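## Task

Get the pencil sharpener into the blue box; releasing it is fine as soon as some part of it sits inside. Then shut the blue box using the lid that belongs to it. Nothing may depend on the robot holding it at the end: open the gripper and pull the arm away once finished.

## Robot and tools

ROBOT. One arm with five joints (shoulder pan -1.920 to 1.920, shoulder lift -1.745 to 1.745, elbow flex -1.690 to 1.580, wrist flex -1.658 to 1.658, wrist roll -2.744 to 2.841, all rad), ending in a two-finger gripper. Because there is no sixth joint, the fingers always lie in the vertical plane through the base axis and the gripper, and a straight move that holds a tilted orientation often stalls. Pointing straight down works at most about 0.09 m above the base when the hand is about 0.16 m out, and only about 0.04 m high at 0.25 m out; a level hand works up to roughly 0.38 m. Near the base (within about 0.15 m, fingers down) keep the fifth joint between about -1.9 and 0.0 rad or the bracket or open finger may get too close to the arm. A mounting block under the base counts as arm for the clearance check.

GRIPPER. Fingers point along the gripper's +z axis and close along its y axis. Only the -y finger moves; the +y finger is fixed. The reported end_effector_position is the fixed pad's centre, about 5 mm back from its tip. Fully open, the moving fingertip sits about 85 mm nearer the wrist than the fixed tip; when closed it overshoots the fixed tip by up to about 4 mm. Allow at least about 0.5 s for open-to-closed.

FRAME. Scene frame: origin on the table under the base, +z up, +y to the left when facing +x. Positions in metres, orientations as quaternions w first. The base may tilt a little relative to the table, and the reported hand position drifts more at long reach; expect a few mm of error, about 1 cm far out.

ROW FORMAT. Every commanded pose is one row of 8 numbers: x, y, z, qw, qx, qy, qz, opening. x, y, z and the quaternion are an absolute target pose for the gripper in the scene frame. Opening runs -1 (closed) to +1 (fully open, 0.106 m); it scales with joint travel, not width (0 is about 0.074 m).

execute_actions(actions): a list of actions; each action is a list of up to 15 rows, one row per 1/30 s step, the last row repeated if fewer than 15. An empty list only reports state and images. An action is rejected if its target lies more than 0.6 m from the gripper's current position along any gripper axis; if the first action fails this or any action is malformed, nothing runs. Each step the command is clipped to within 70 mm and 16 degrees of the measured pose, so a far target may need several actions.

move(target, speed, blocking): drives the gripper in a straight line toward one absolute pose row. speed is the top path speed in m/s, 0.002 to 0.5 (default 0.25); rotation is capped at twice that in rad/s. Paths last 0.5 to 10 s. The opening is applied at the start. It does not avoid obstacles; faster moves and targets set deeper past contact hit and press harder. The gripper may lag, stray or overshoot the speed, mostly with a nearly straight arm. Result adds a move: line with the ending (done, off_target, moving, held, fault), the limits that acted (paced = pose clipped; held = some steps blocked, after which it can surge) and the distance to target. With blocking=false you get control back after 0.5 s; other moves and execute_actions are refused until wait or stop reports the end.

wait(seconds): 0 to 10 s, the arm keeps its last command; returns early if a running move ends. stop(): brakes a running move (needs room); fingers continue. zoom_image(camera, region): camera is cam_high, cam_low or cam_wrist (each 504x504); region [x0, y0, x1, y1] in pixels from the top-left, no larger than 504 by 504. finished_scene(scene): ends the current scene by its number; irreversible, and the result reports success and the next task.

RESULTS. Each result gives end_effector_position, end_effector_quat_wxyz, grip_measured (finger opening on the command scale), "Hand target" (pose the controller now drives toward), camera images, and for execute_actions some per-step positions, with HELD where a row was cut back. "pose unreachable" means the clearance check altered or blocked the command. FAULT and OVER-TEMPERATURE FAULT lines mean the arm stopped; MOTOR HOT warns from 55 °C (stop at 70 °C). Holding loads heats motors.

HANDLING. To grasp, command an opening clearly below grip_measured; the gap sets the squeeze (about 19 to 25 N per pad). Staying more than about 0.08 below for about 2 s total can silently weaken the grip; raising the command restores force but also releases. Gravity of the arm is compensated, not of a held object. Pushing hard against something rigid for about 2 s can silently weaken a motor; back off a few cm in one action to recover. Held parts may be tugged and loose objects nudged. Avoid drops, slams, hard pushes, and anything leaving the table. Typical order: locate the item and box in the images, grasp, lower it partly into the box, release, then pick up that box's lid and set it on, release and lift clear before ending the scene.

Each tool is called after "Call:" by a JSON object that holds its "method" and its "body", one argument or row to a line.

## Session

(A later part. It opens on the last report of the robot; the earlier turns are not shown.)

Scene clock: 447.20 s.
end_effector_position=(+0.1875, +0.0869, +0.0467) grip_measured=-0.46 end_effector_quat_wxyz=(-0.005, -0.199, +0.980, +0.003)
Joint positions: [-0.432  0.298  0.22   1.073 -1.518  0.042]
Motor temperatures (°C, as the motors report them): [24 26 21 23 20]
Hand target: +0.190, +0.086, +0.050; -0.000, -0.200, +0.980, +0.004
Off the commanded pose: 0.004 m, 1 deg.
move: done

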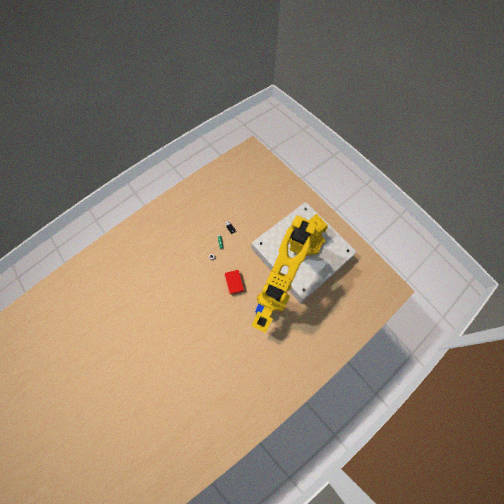

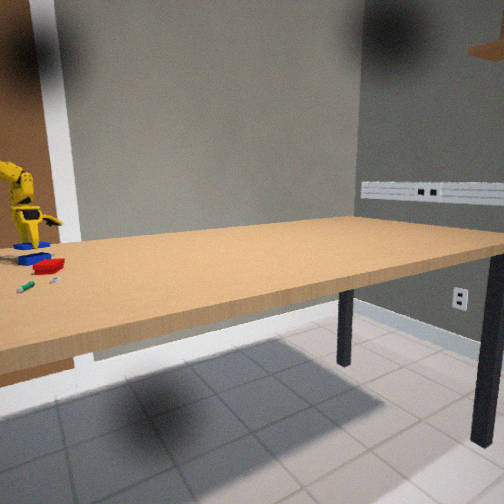

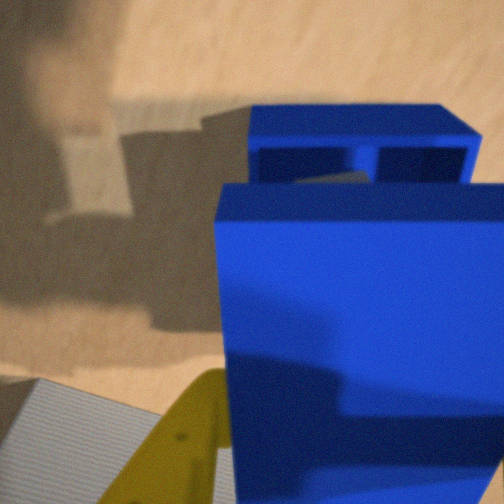

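Call:
{"method": "move", "body": {
  "target": [0.188,0.086,0.026,0,-0.2,0.98,0,-0.53],
  "speed": 0.015
}}

Call:
{"method": "zoom_image", "body": {
  "camera": "cam_low",
  "region": [0,200,100,290]
}}

Scene clock: 459.70 s.
end_effector_position=(+0.1923, +0.0891, +0.0320) grip_measured=-0.46 end_effector_quat_wxyz=(+0.012, -0.199, +0.980, +0.006)
Joint positions: [-0.432  0.359  0.252  0.946 -1.518  0.042]
Motor temperatures (°C, as the motors report them): [24 26 21 23 20]
Hand target: +0.188, +0.086, +0.026; -0.001, -0.200, +0.980, +0.003
Off the commanded pose: 0.008 m, 2 deg.
move: done

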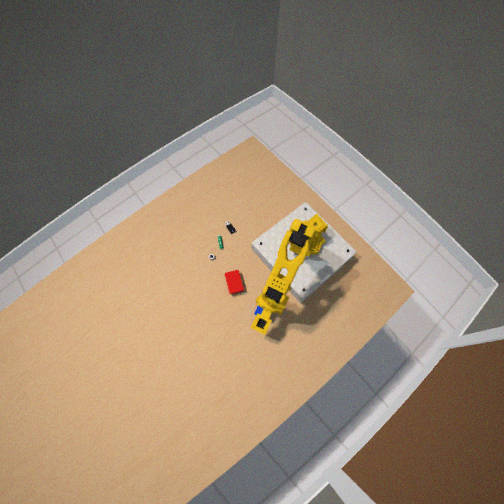

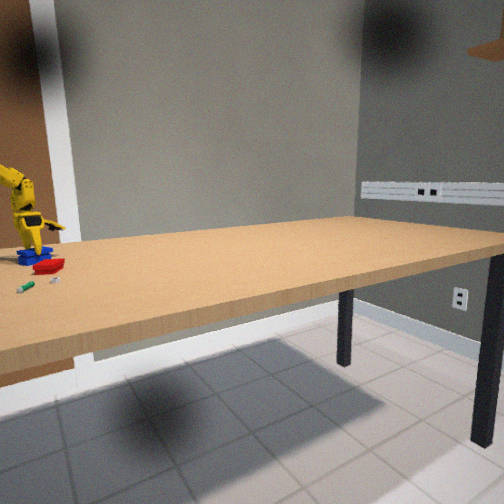

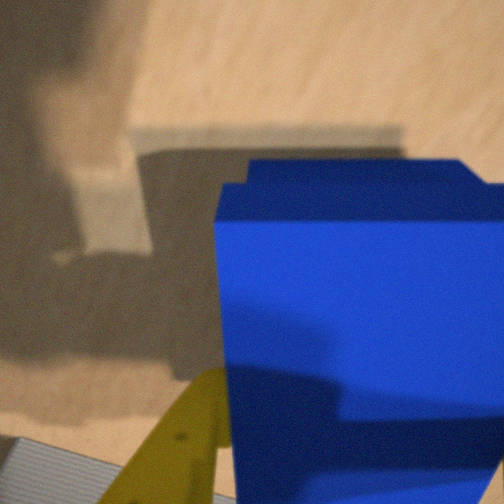

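Region (0, 200, 100, 290) of cam_low's 504x504 image, scaled by 5.040, with more detail than that image has; it fills the top 454 rows of this view, and the rest is white.

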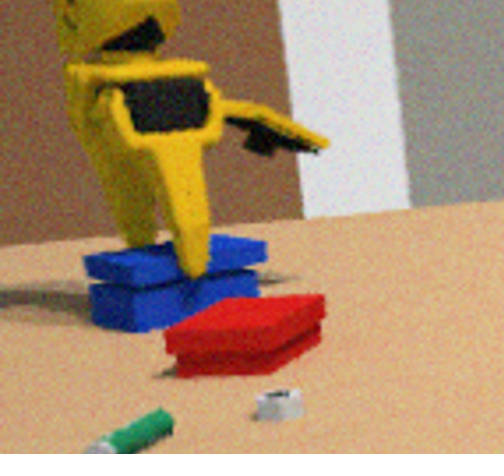

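Call:
{"method": "move", "body": {
  "target": [0.185,0.0845,0.008,0,-0.2,0.98,0,-0.53],
  "speed": 0.008
}}

Call:
{"method": "zoom_image", "body": {
  "camera": "cam_low",
  "region": [0,200,100,290]
}}

Scene clock: 473.97 s.
end_effector_position=(+0.1939, +0.0895, +0.0223) grip_measured=-0.46 end_effector_quat_wxyz=(+0.025, -0.198, +0.980, +0.009)
Joint positions: [-0.431  0.388  0.293  0.849 -1.518  0.042]
Motor temperatures (°C, as the motors report them): [24 26 21 23 20]
Hand target: +0.185, +0.084, +0.009; -0.001, -0.200, +0.980, +0.003
Off the commanded pose: 0.018 m, 3 deg.
move: off_target

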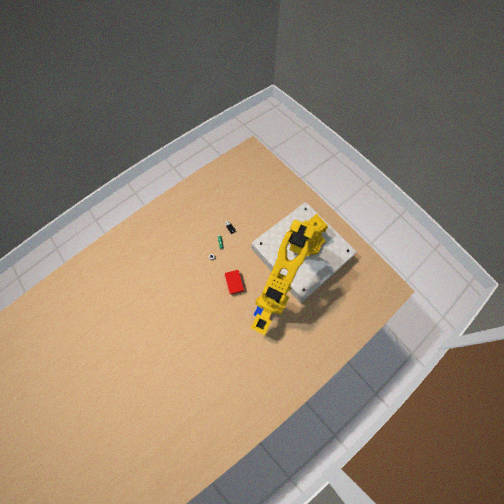

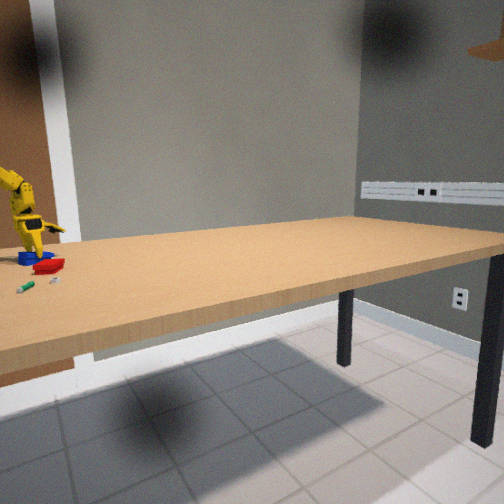

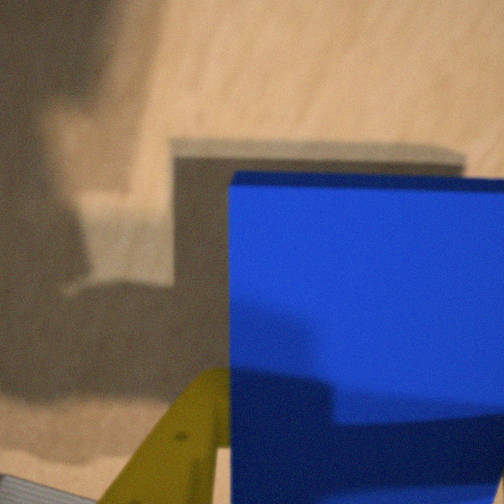

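Region (0, 200, 100, 290) of cam_low's 504x504 image, scaled by 5.040, with more detail than that image has; it fills the top 454 rows of this view, and the rest is white.

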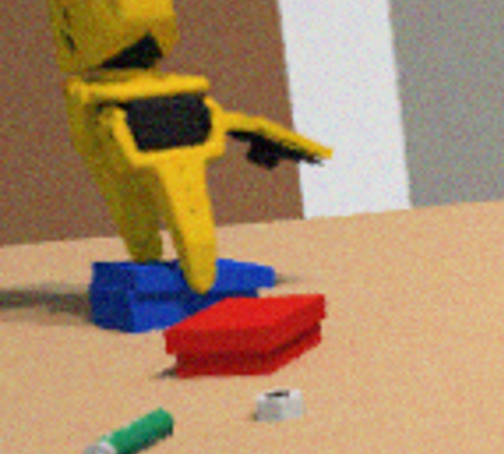

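Call:
{"method": "move", "body": {
  "target": [0.184,0.0845,0.022,0,-0.2,0.98,0,-0.53],
  "speed": 0.008
}}

Call:
{"method": "move", "body": {
  "target": [0.181,0.083,0.008,0,-0.2,0.98,0,-0.53],
  "speed": 0.008
}}

Call:
{"method": "zoom_image", "body": {
  "camera": "cam_low",
  "region": [0,200,100,290]
}}

Scene clock: 488.17 s.
end_effector_position=(+0.1908, +0.0881, +0.0239) grip_measured=-0.46 end_effector_quat_wxyz=(+0.017, -0.198, +0.980, +0.007)
Joint positions: [-0.431  0.373  0.303  0.871 -1.518  0.042]
Motor temperatures (°C, as the motors report them): [24 26 21 23 20]
Hand target: +0.184, +0.085, +0.022; -0.000, -0.200, +0.980, +0.004
Off the commanded pose: 0.008 m, 2 deg.
move: done

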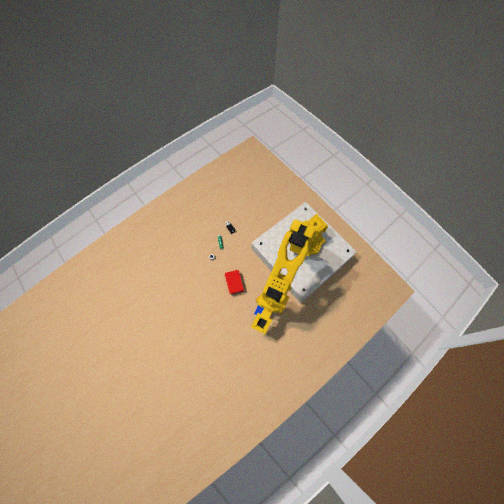

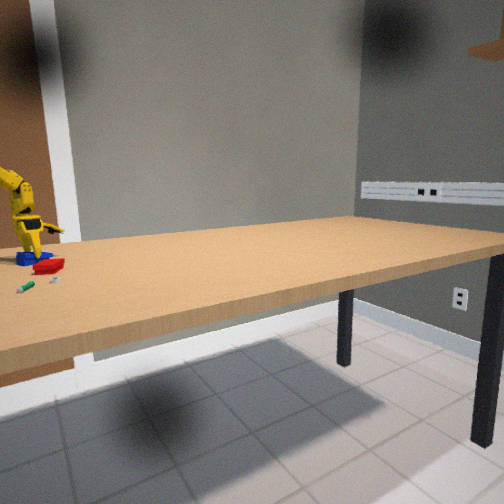

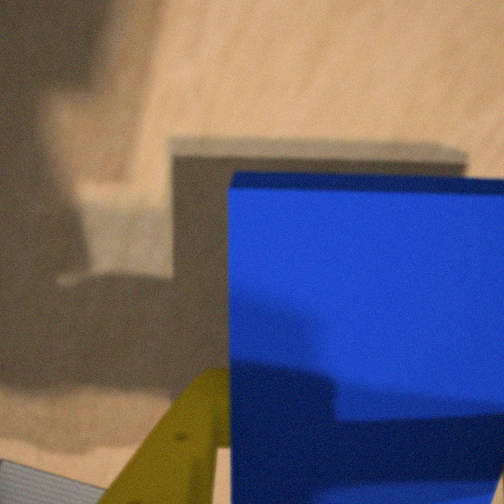

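Scene clock: 490.80 s.
end_effector_position=(+0.1900, +0.0878, +0.0215) grip_measured=-0.46 end_effector_quat_wxyz=(+0.022, -0.198, +0.980, +0.008)
Joint positions: [-0.431  0.368  0.333  0.834 -1.518  0.042]
Motor temperatures (°C, as the motors report them): [24 26 21 23 20]
Hand target: +0.180, +0.083, +0.009; -0.002, -0.200, +0.980, +0.003
Off the commanded pose: 0.017 m, 3 deg.
move: off_target

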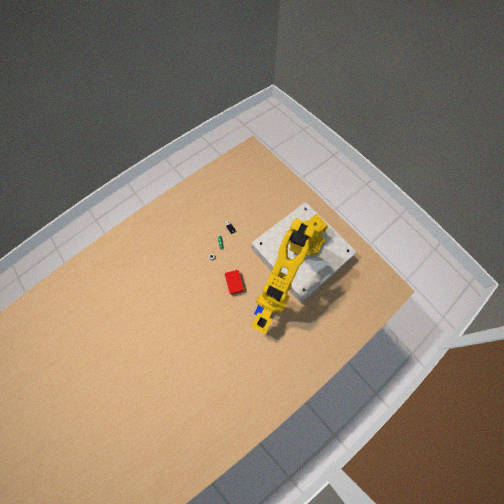

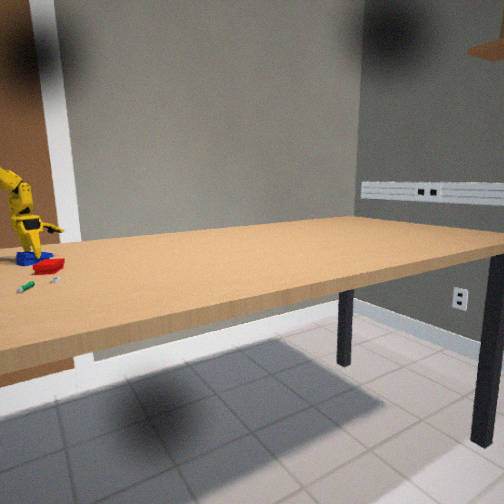

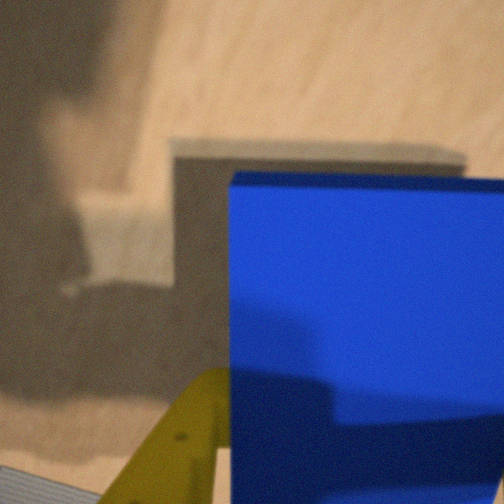

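Region (0, 200, 100, 290) of cam_low's 504x504 image, scaled by 5.040, with more detail than that image has; it fills the top 454 rows of this view, and the rest is white.

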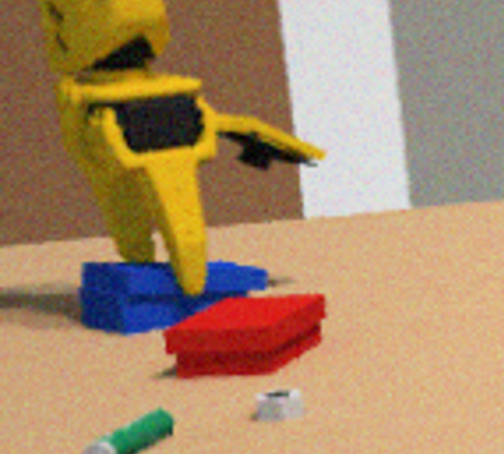

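Call:
{"method": "execute_actions", "body": {
  "actions": [
    [[0.186,0.086,0.018,0,-0.2,0.98,0,-0.3]],
    [[0.186,0.086,0.018,0,-0.2,0.98,0,-0.12]]
  ]
}}

Call:
{"method": "move", "body": {
  "target": [0.165,0.125,0.09,0,-0.2,0.98,0,-0.12],
  "speed": 0.06
}}

Call:
{"method": "zoom_image", "body": {
  "camera": "cam_low",
  "region": [0,230,80,290]
}}

Scene clock: 498.37 s.
end_effector_position=(+0.1890, +0.0874, +0.0209) grip_measured=-0.13 end_effector_quat_wxyz=(+0.012, -0.198, +0.980, +0.006)
Joint positions: [-0.431  0.387  0.307  0.863 -1.518  0.065]
Motor temperatures (°C, as the motors report them): [24 26 21 23 20]
Hand target: +0.186, +0.086, +0.018; +0.000, -0.200, +0.980, +0.004
Off the commanded pose: 0.004 m, 2 deg.
Step readings (end_effector_position; steps 1 to 15: 1st action; 16 to 30: 2nd action):
0: (+0.1900, +0.0878, +0.0215)
1: (+0.1902, +0.0879, +0.0217)
2: (+0.1903, +0.0880, +0.0219)
4: (+0.1901, +0.0879, +0.0217)
8: (+0.1888, +0.0873, +0.0209)
15: (+0.1887, +0.0873, +0.0208)
16: (+0.1887, +0.0873, +0.0208)
17: (+0.1890, +0.0874, +0.0209)
19: (+0.1890, +0.0874, +0.0209)
23: (+0.1890, +0.0874, +0.0209)
30: end_effector_position above

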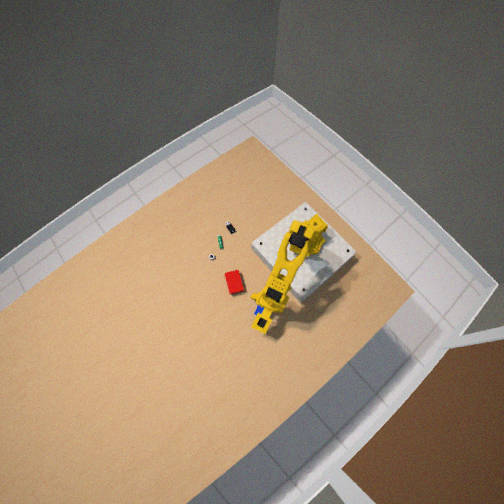

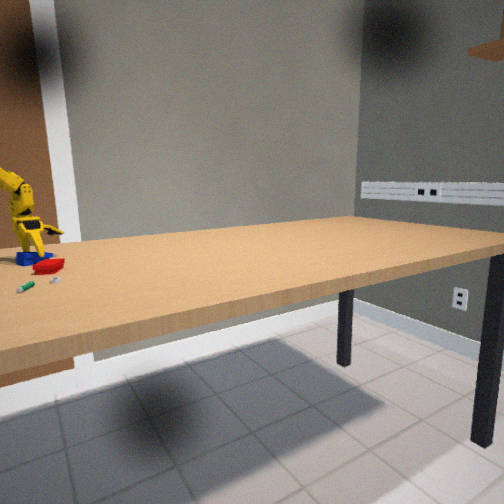

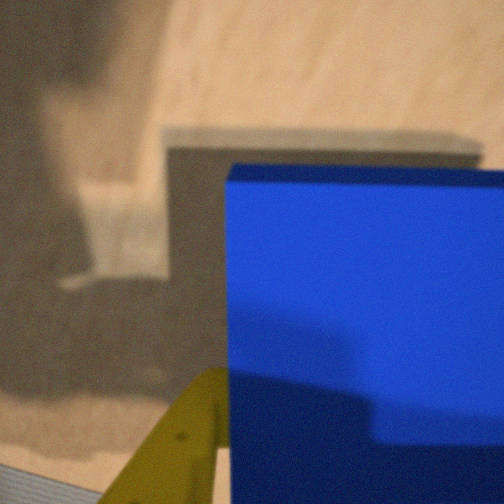

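Scene clock: 500.07 s.
end_effector_position=(+0.1648, +0.1238, +0.0873) grip_measured=-0.13 end_effector_quat_wxyz=(-0.003, -0.201, +0.980, +0.001)
Joint positions: [-0.644  0.163  0.093  1.334 -1.725  0.065]
Motor temperatures (°C, as the motors report them): [24 26 21 23 20]
Hand target: +0.164, +0.126, +0.090; -0.001, -0.200, +0.980, +0.002
Off the commanded pose: 0.003 m, 0 deg.
move: done

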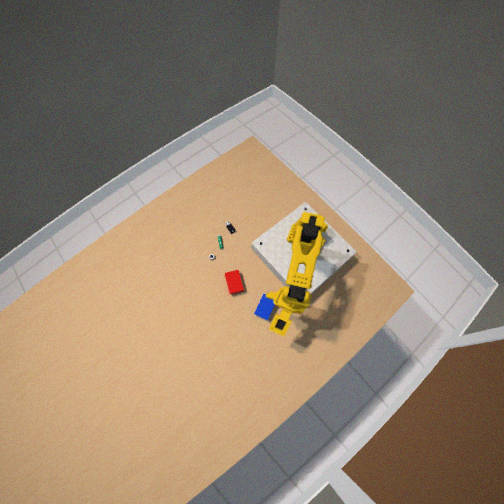

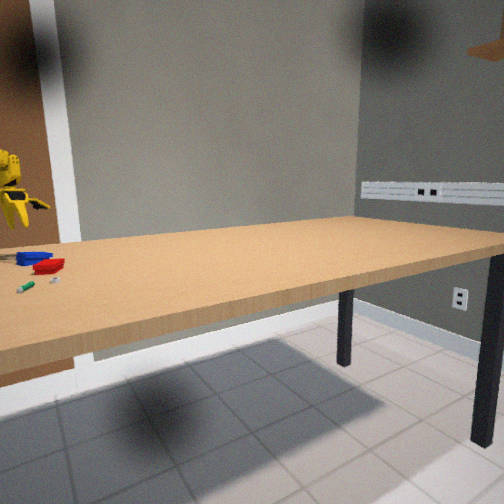

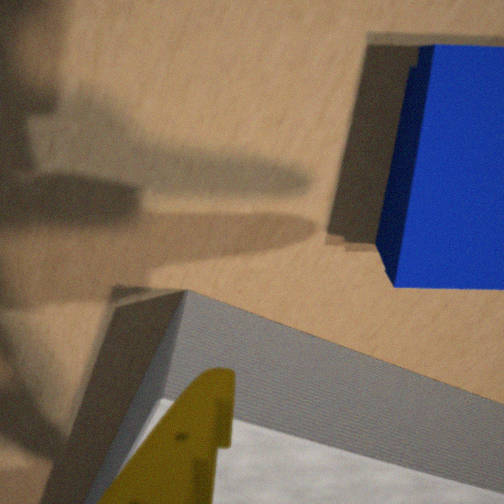

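Region (0, 230, 80, 290) of cam_low's 504x504 image, scaled by 6.300, with more detail than that image has; it fills the top 378 rows of this view, and the rest is white.

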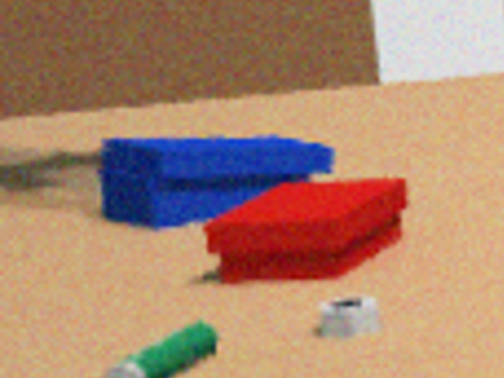

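Call:
{"method": "move", "body": {
  "target": [0.238,0.082,0.05,0,-0.2,0.98,0,-1],
  "speed": 0.1
}}

Call:
{"method": "move", "body": {
  "target": [0.236,0.081,0.016,0,-0.2,0.98,0,-1],
  "speed": 0.03
}}

Scene clock: 510.20 s.
end_effector_position=(+0.2403, +0.0827, +0.0551) grip_measured=-0.99 end_effector_quat_wxyz=(+0.014, -0.200, +0.980, +0.006)
Joint positions: [-0.337  0.641 -0.392  1.303 -1.422  0.003]
Motor temperatures (°C, as the motors report them): [24 26 21 23 20]
Hand target: +0.238, +0.080, +0.051; +0.001, -0.201, +0.980, +0.004
Off the commanded pose: 0.006 m, 2 deg.
move: done

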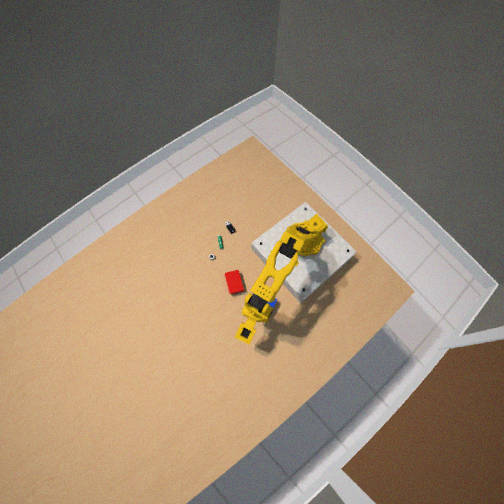

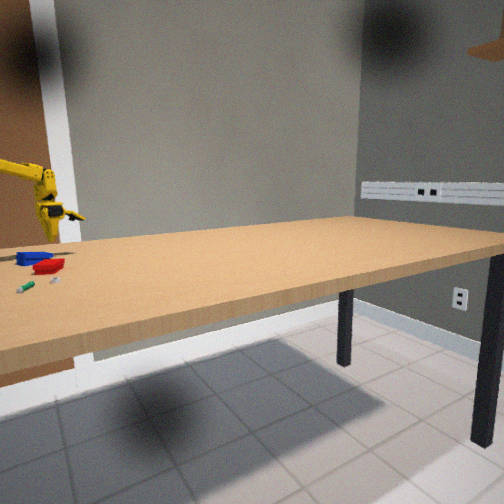

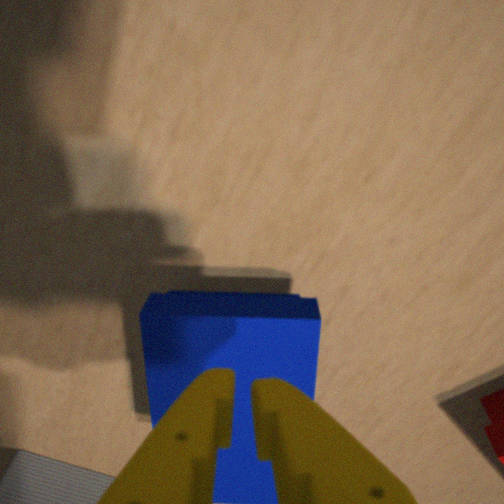

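Scene clock: 511.80 s.
end_effector_position=(+0.2410, +0.0832, +0.0234) grip_measured=-0.99 end_effector_quat_wxyz=(+0.013, -0.200, +0.980, +0.005)
Joint positions: [-0.337  0.75  -0.334  1.139 -1.422  0.003]
Motor temperatures (°C, as the motors report them): [24 26 21 23 20]
Hand target: +0.236, +0.081, +0.016; -0.001, -0.200, +0.980, +0.004
Off the commanded pose: 0.009 m, 2 deg.
move: done

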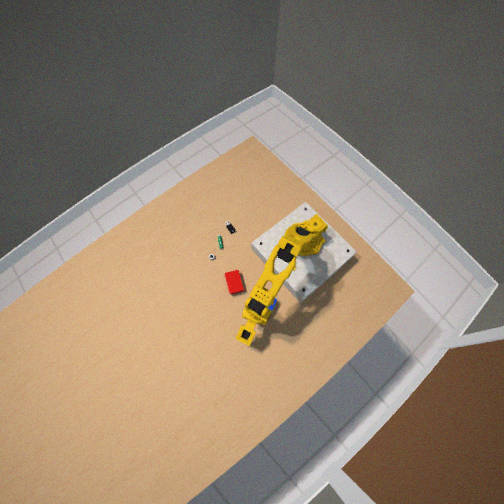

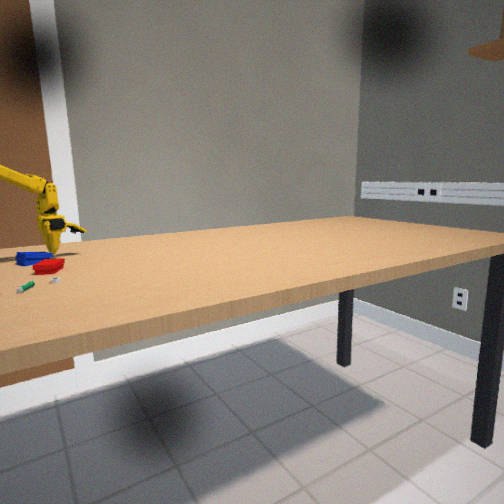

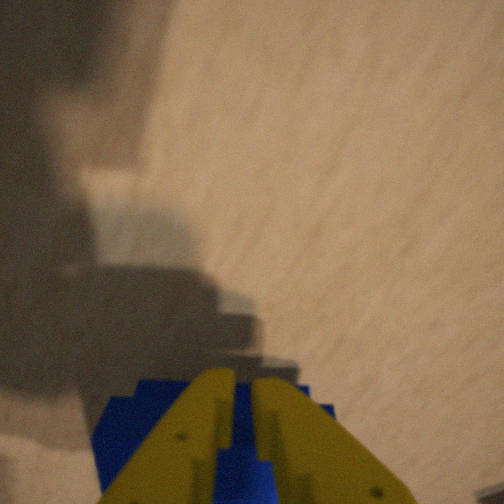

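Call:
{"method": "move", "body": {
  "target": [0.226,0.0765,0.013,0,-0.2,0.98,0,-1],
  "speed": 0.008
}}

Call:
{"method": "zoom_image", "body": {
  "camera": "cam_low",
  "region": [0,200,100,290]
}}

Scene clock: 521.70 s.
end_effector_position=(+0.2260, +0.0786, +0.0122) grip_measured=-0.99 end_effector_quat_wxyz=(-0.003, -0.200, +0.980, +0.004)
Joint positions: [-0.337  0.701 -0.156  1.043 -1.422  0.003]
Motor temperatures (°C, as the motors report them): [24 26 21 23 20]
Hand target: +0.226, +0.077, +0.012; -0.001, -0.200, +0.980, +0.004
Off the commanded pose: 0.002 m, 1 deg.
move: done

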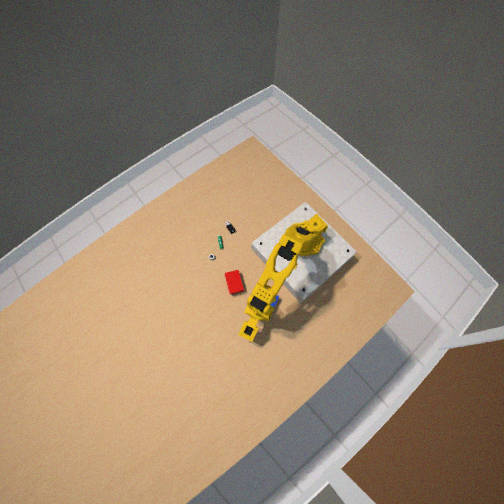

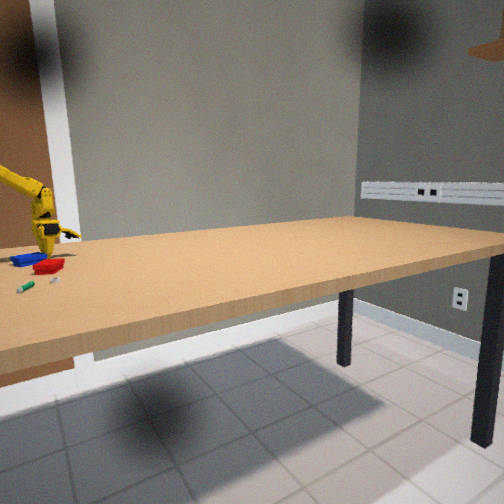

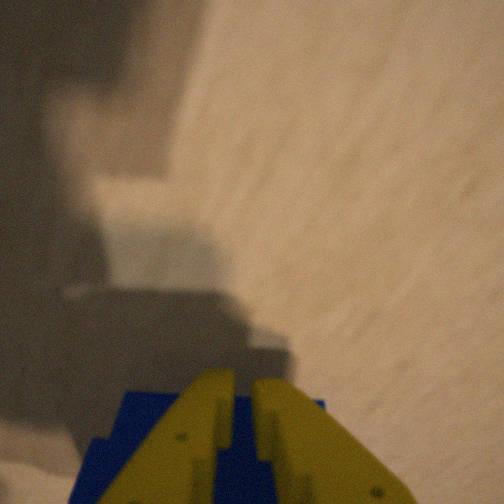

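Region (0, 200, 100, 290) of cam_low's 504x504 image, scaled by 5.040, with more detail than that image has; it fills the top 454 rows of this view, and the rest is white.

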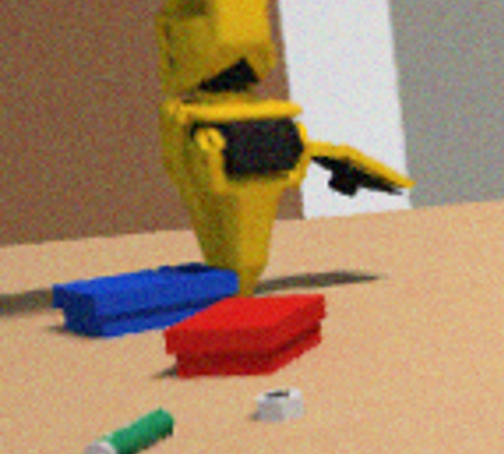

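The lid looks seated. Retreat and check.

Call:
{"method": "move", "body": {
  "target": [0.236,0.081,0.02,0,-0.2,0.98,0,-1],
  "speed": 0.03
}}

Call:
{"method": "move", "body": {
  "target": [0.225,0.085,0.075,0,-0.2,0.98,0,-0.5],
  "speed": 0.08
}}

Call:
{"method": "zoom_image", "body": {
  "camera": "cam_low",
  "region": [0,230,80,290]
}}

Scene clock: 529.43 s.
end_effector_position=(+0.2388, +0.0825, +0.0243) grip_measured=-0.99 end_effector_quat_wxyz=(+0.013, -0.200, +0.980, +0.005)
Joint positions: [-0.337  0.724 -0.296  1.127 -1.422  0.003]
Motor temperatures (°C, as the motors report them): [24 26 21 23 20]
Hand target: +0.236, +0.081, +0.020; -0.000, -0.200, +0.980, +0.004
Off the commanded pose: 0.005 m, 2 deg.
move: done

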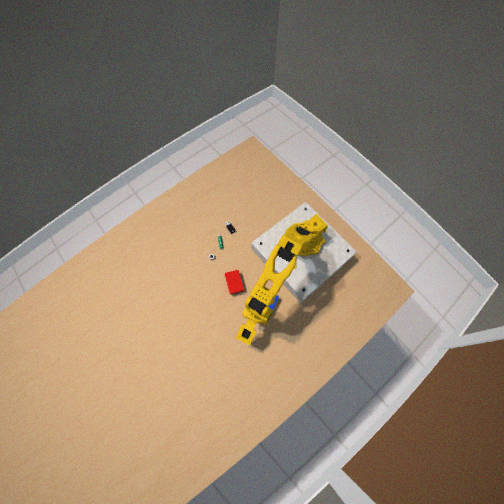

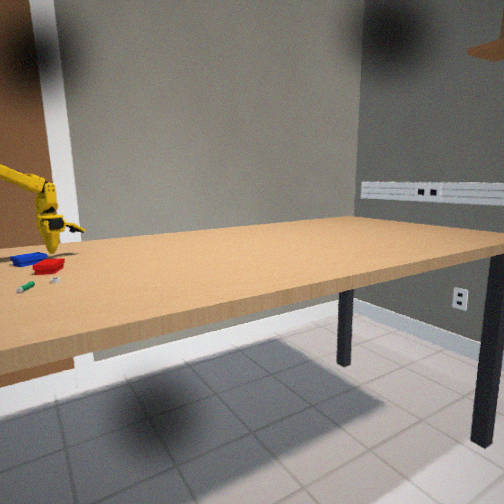

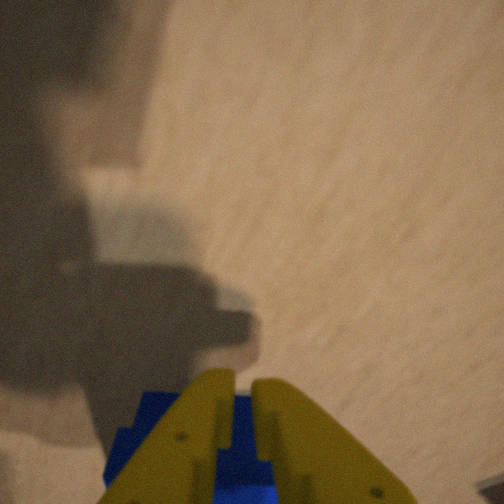

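Scene clock: 530.43 s.
end_effector_position=(+0.2240, +0.0829, +0.0713) grip_measured=-0.51 end_effector_quat_wxyz=(-0.005, -0.200, +0.980, +0.003)
Joint positions: [-0.358  0.512 -0.303  1.382 -1.442  0.039]
Motor temperatures (°C, as the motors report them): [24 26 21 23 20]
Hand target: +0.224, +0.085, +0.075; -0.000, -0.199, +0.980, +0.004
Off the commanded pose: 0.004 m, 1 deg.
move: done

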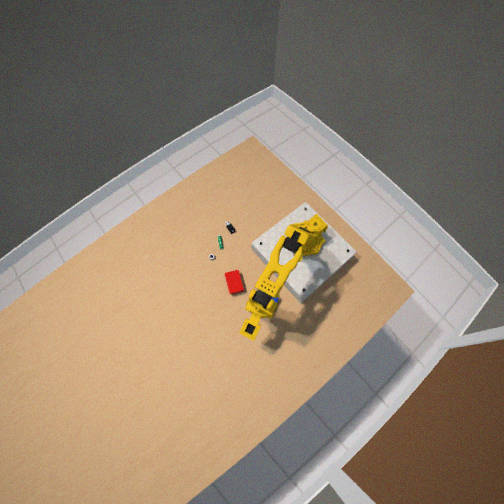

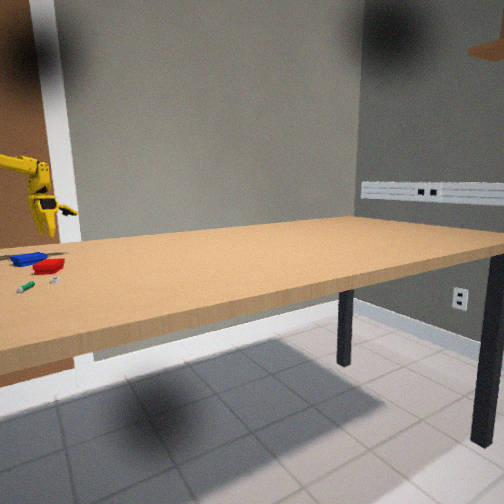

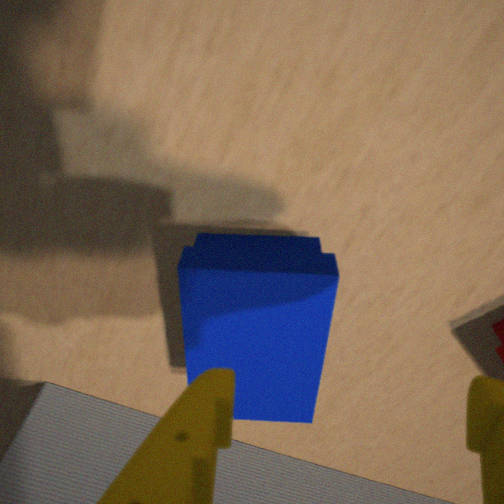

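Region (0, 230, 80, 290) of cam_low's 504x504 image, scaled by 6.300, with more detail than that image has; it fills the top 378 rows of this view, and the rest is white.

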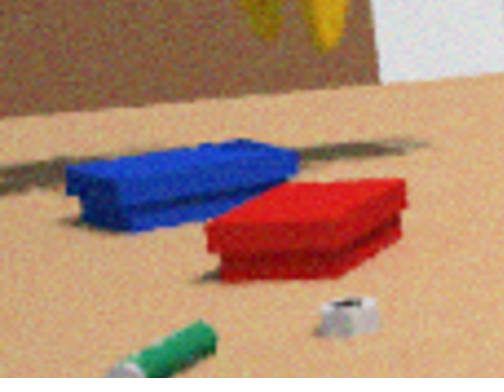

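Level, symmetric, same profile as the red box.

Call:
{"method": "finished_scene", "body": {
  "scene": 2
}}

The scene is finished: the task was done.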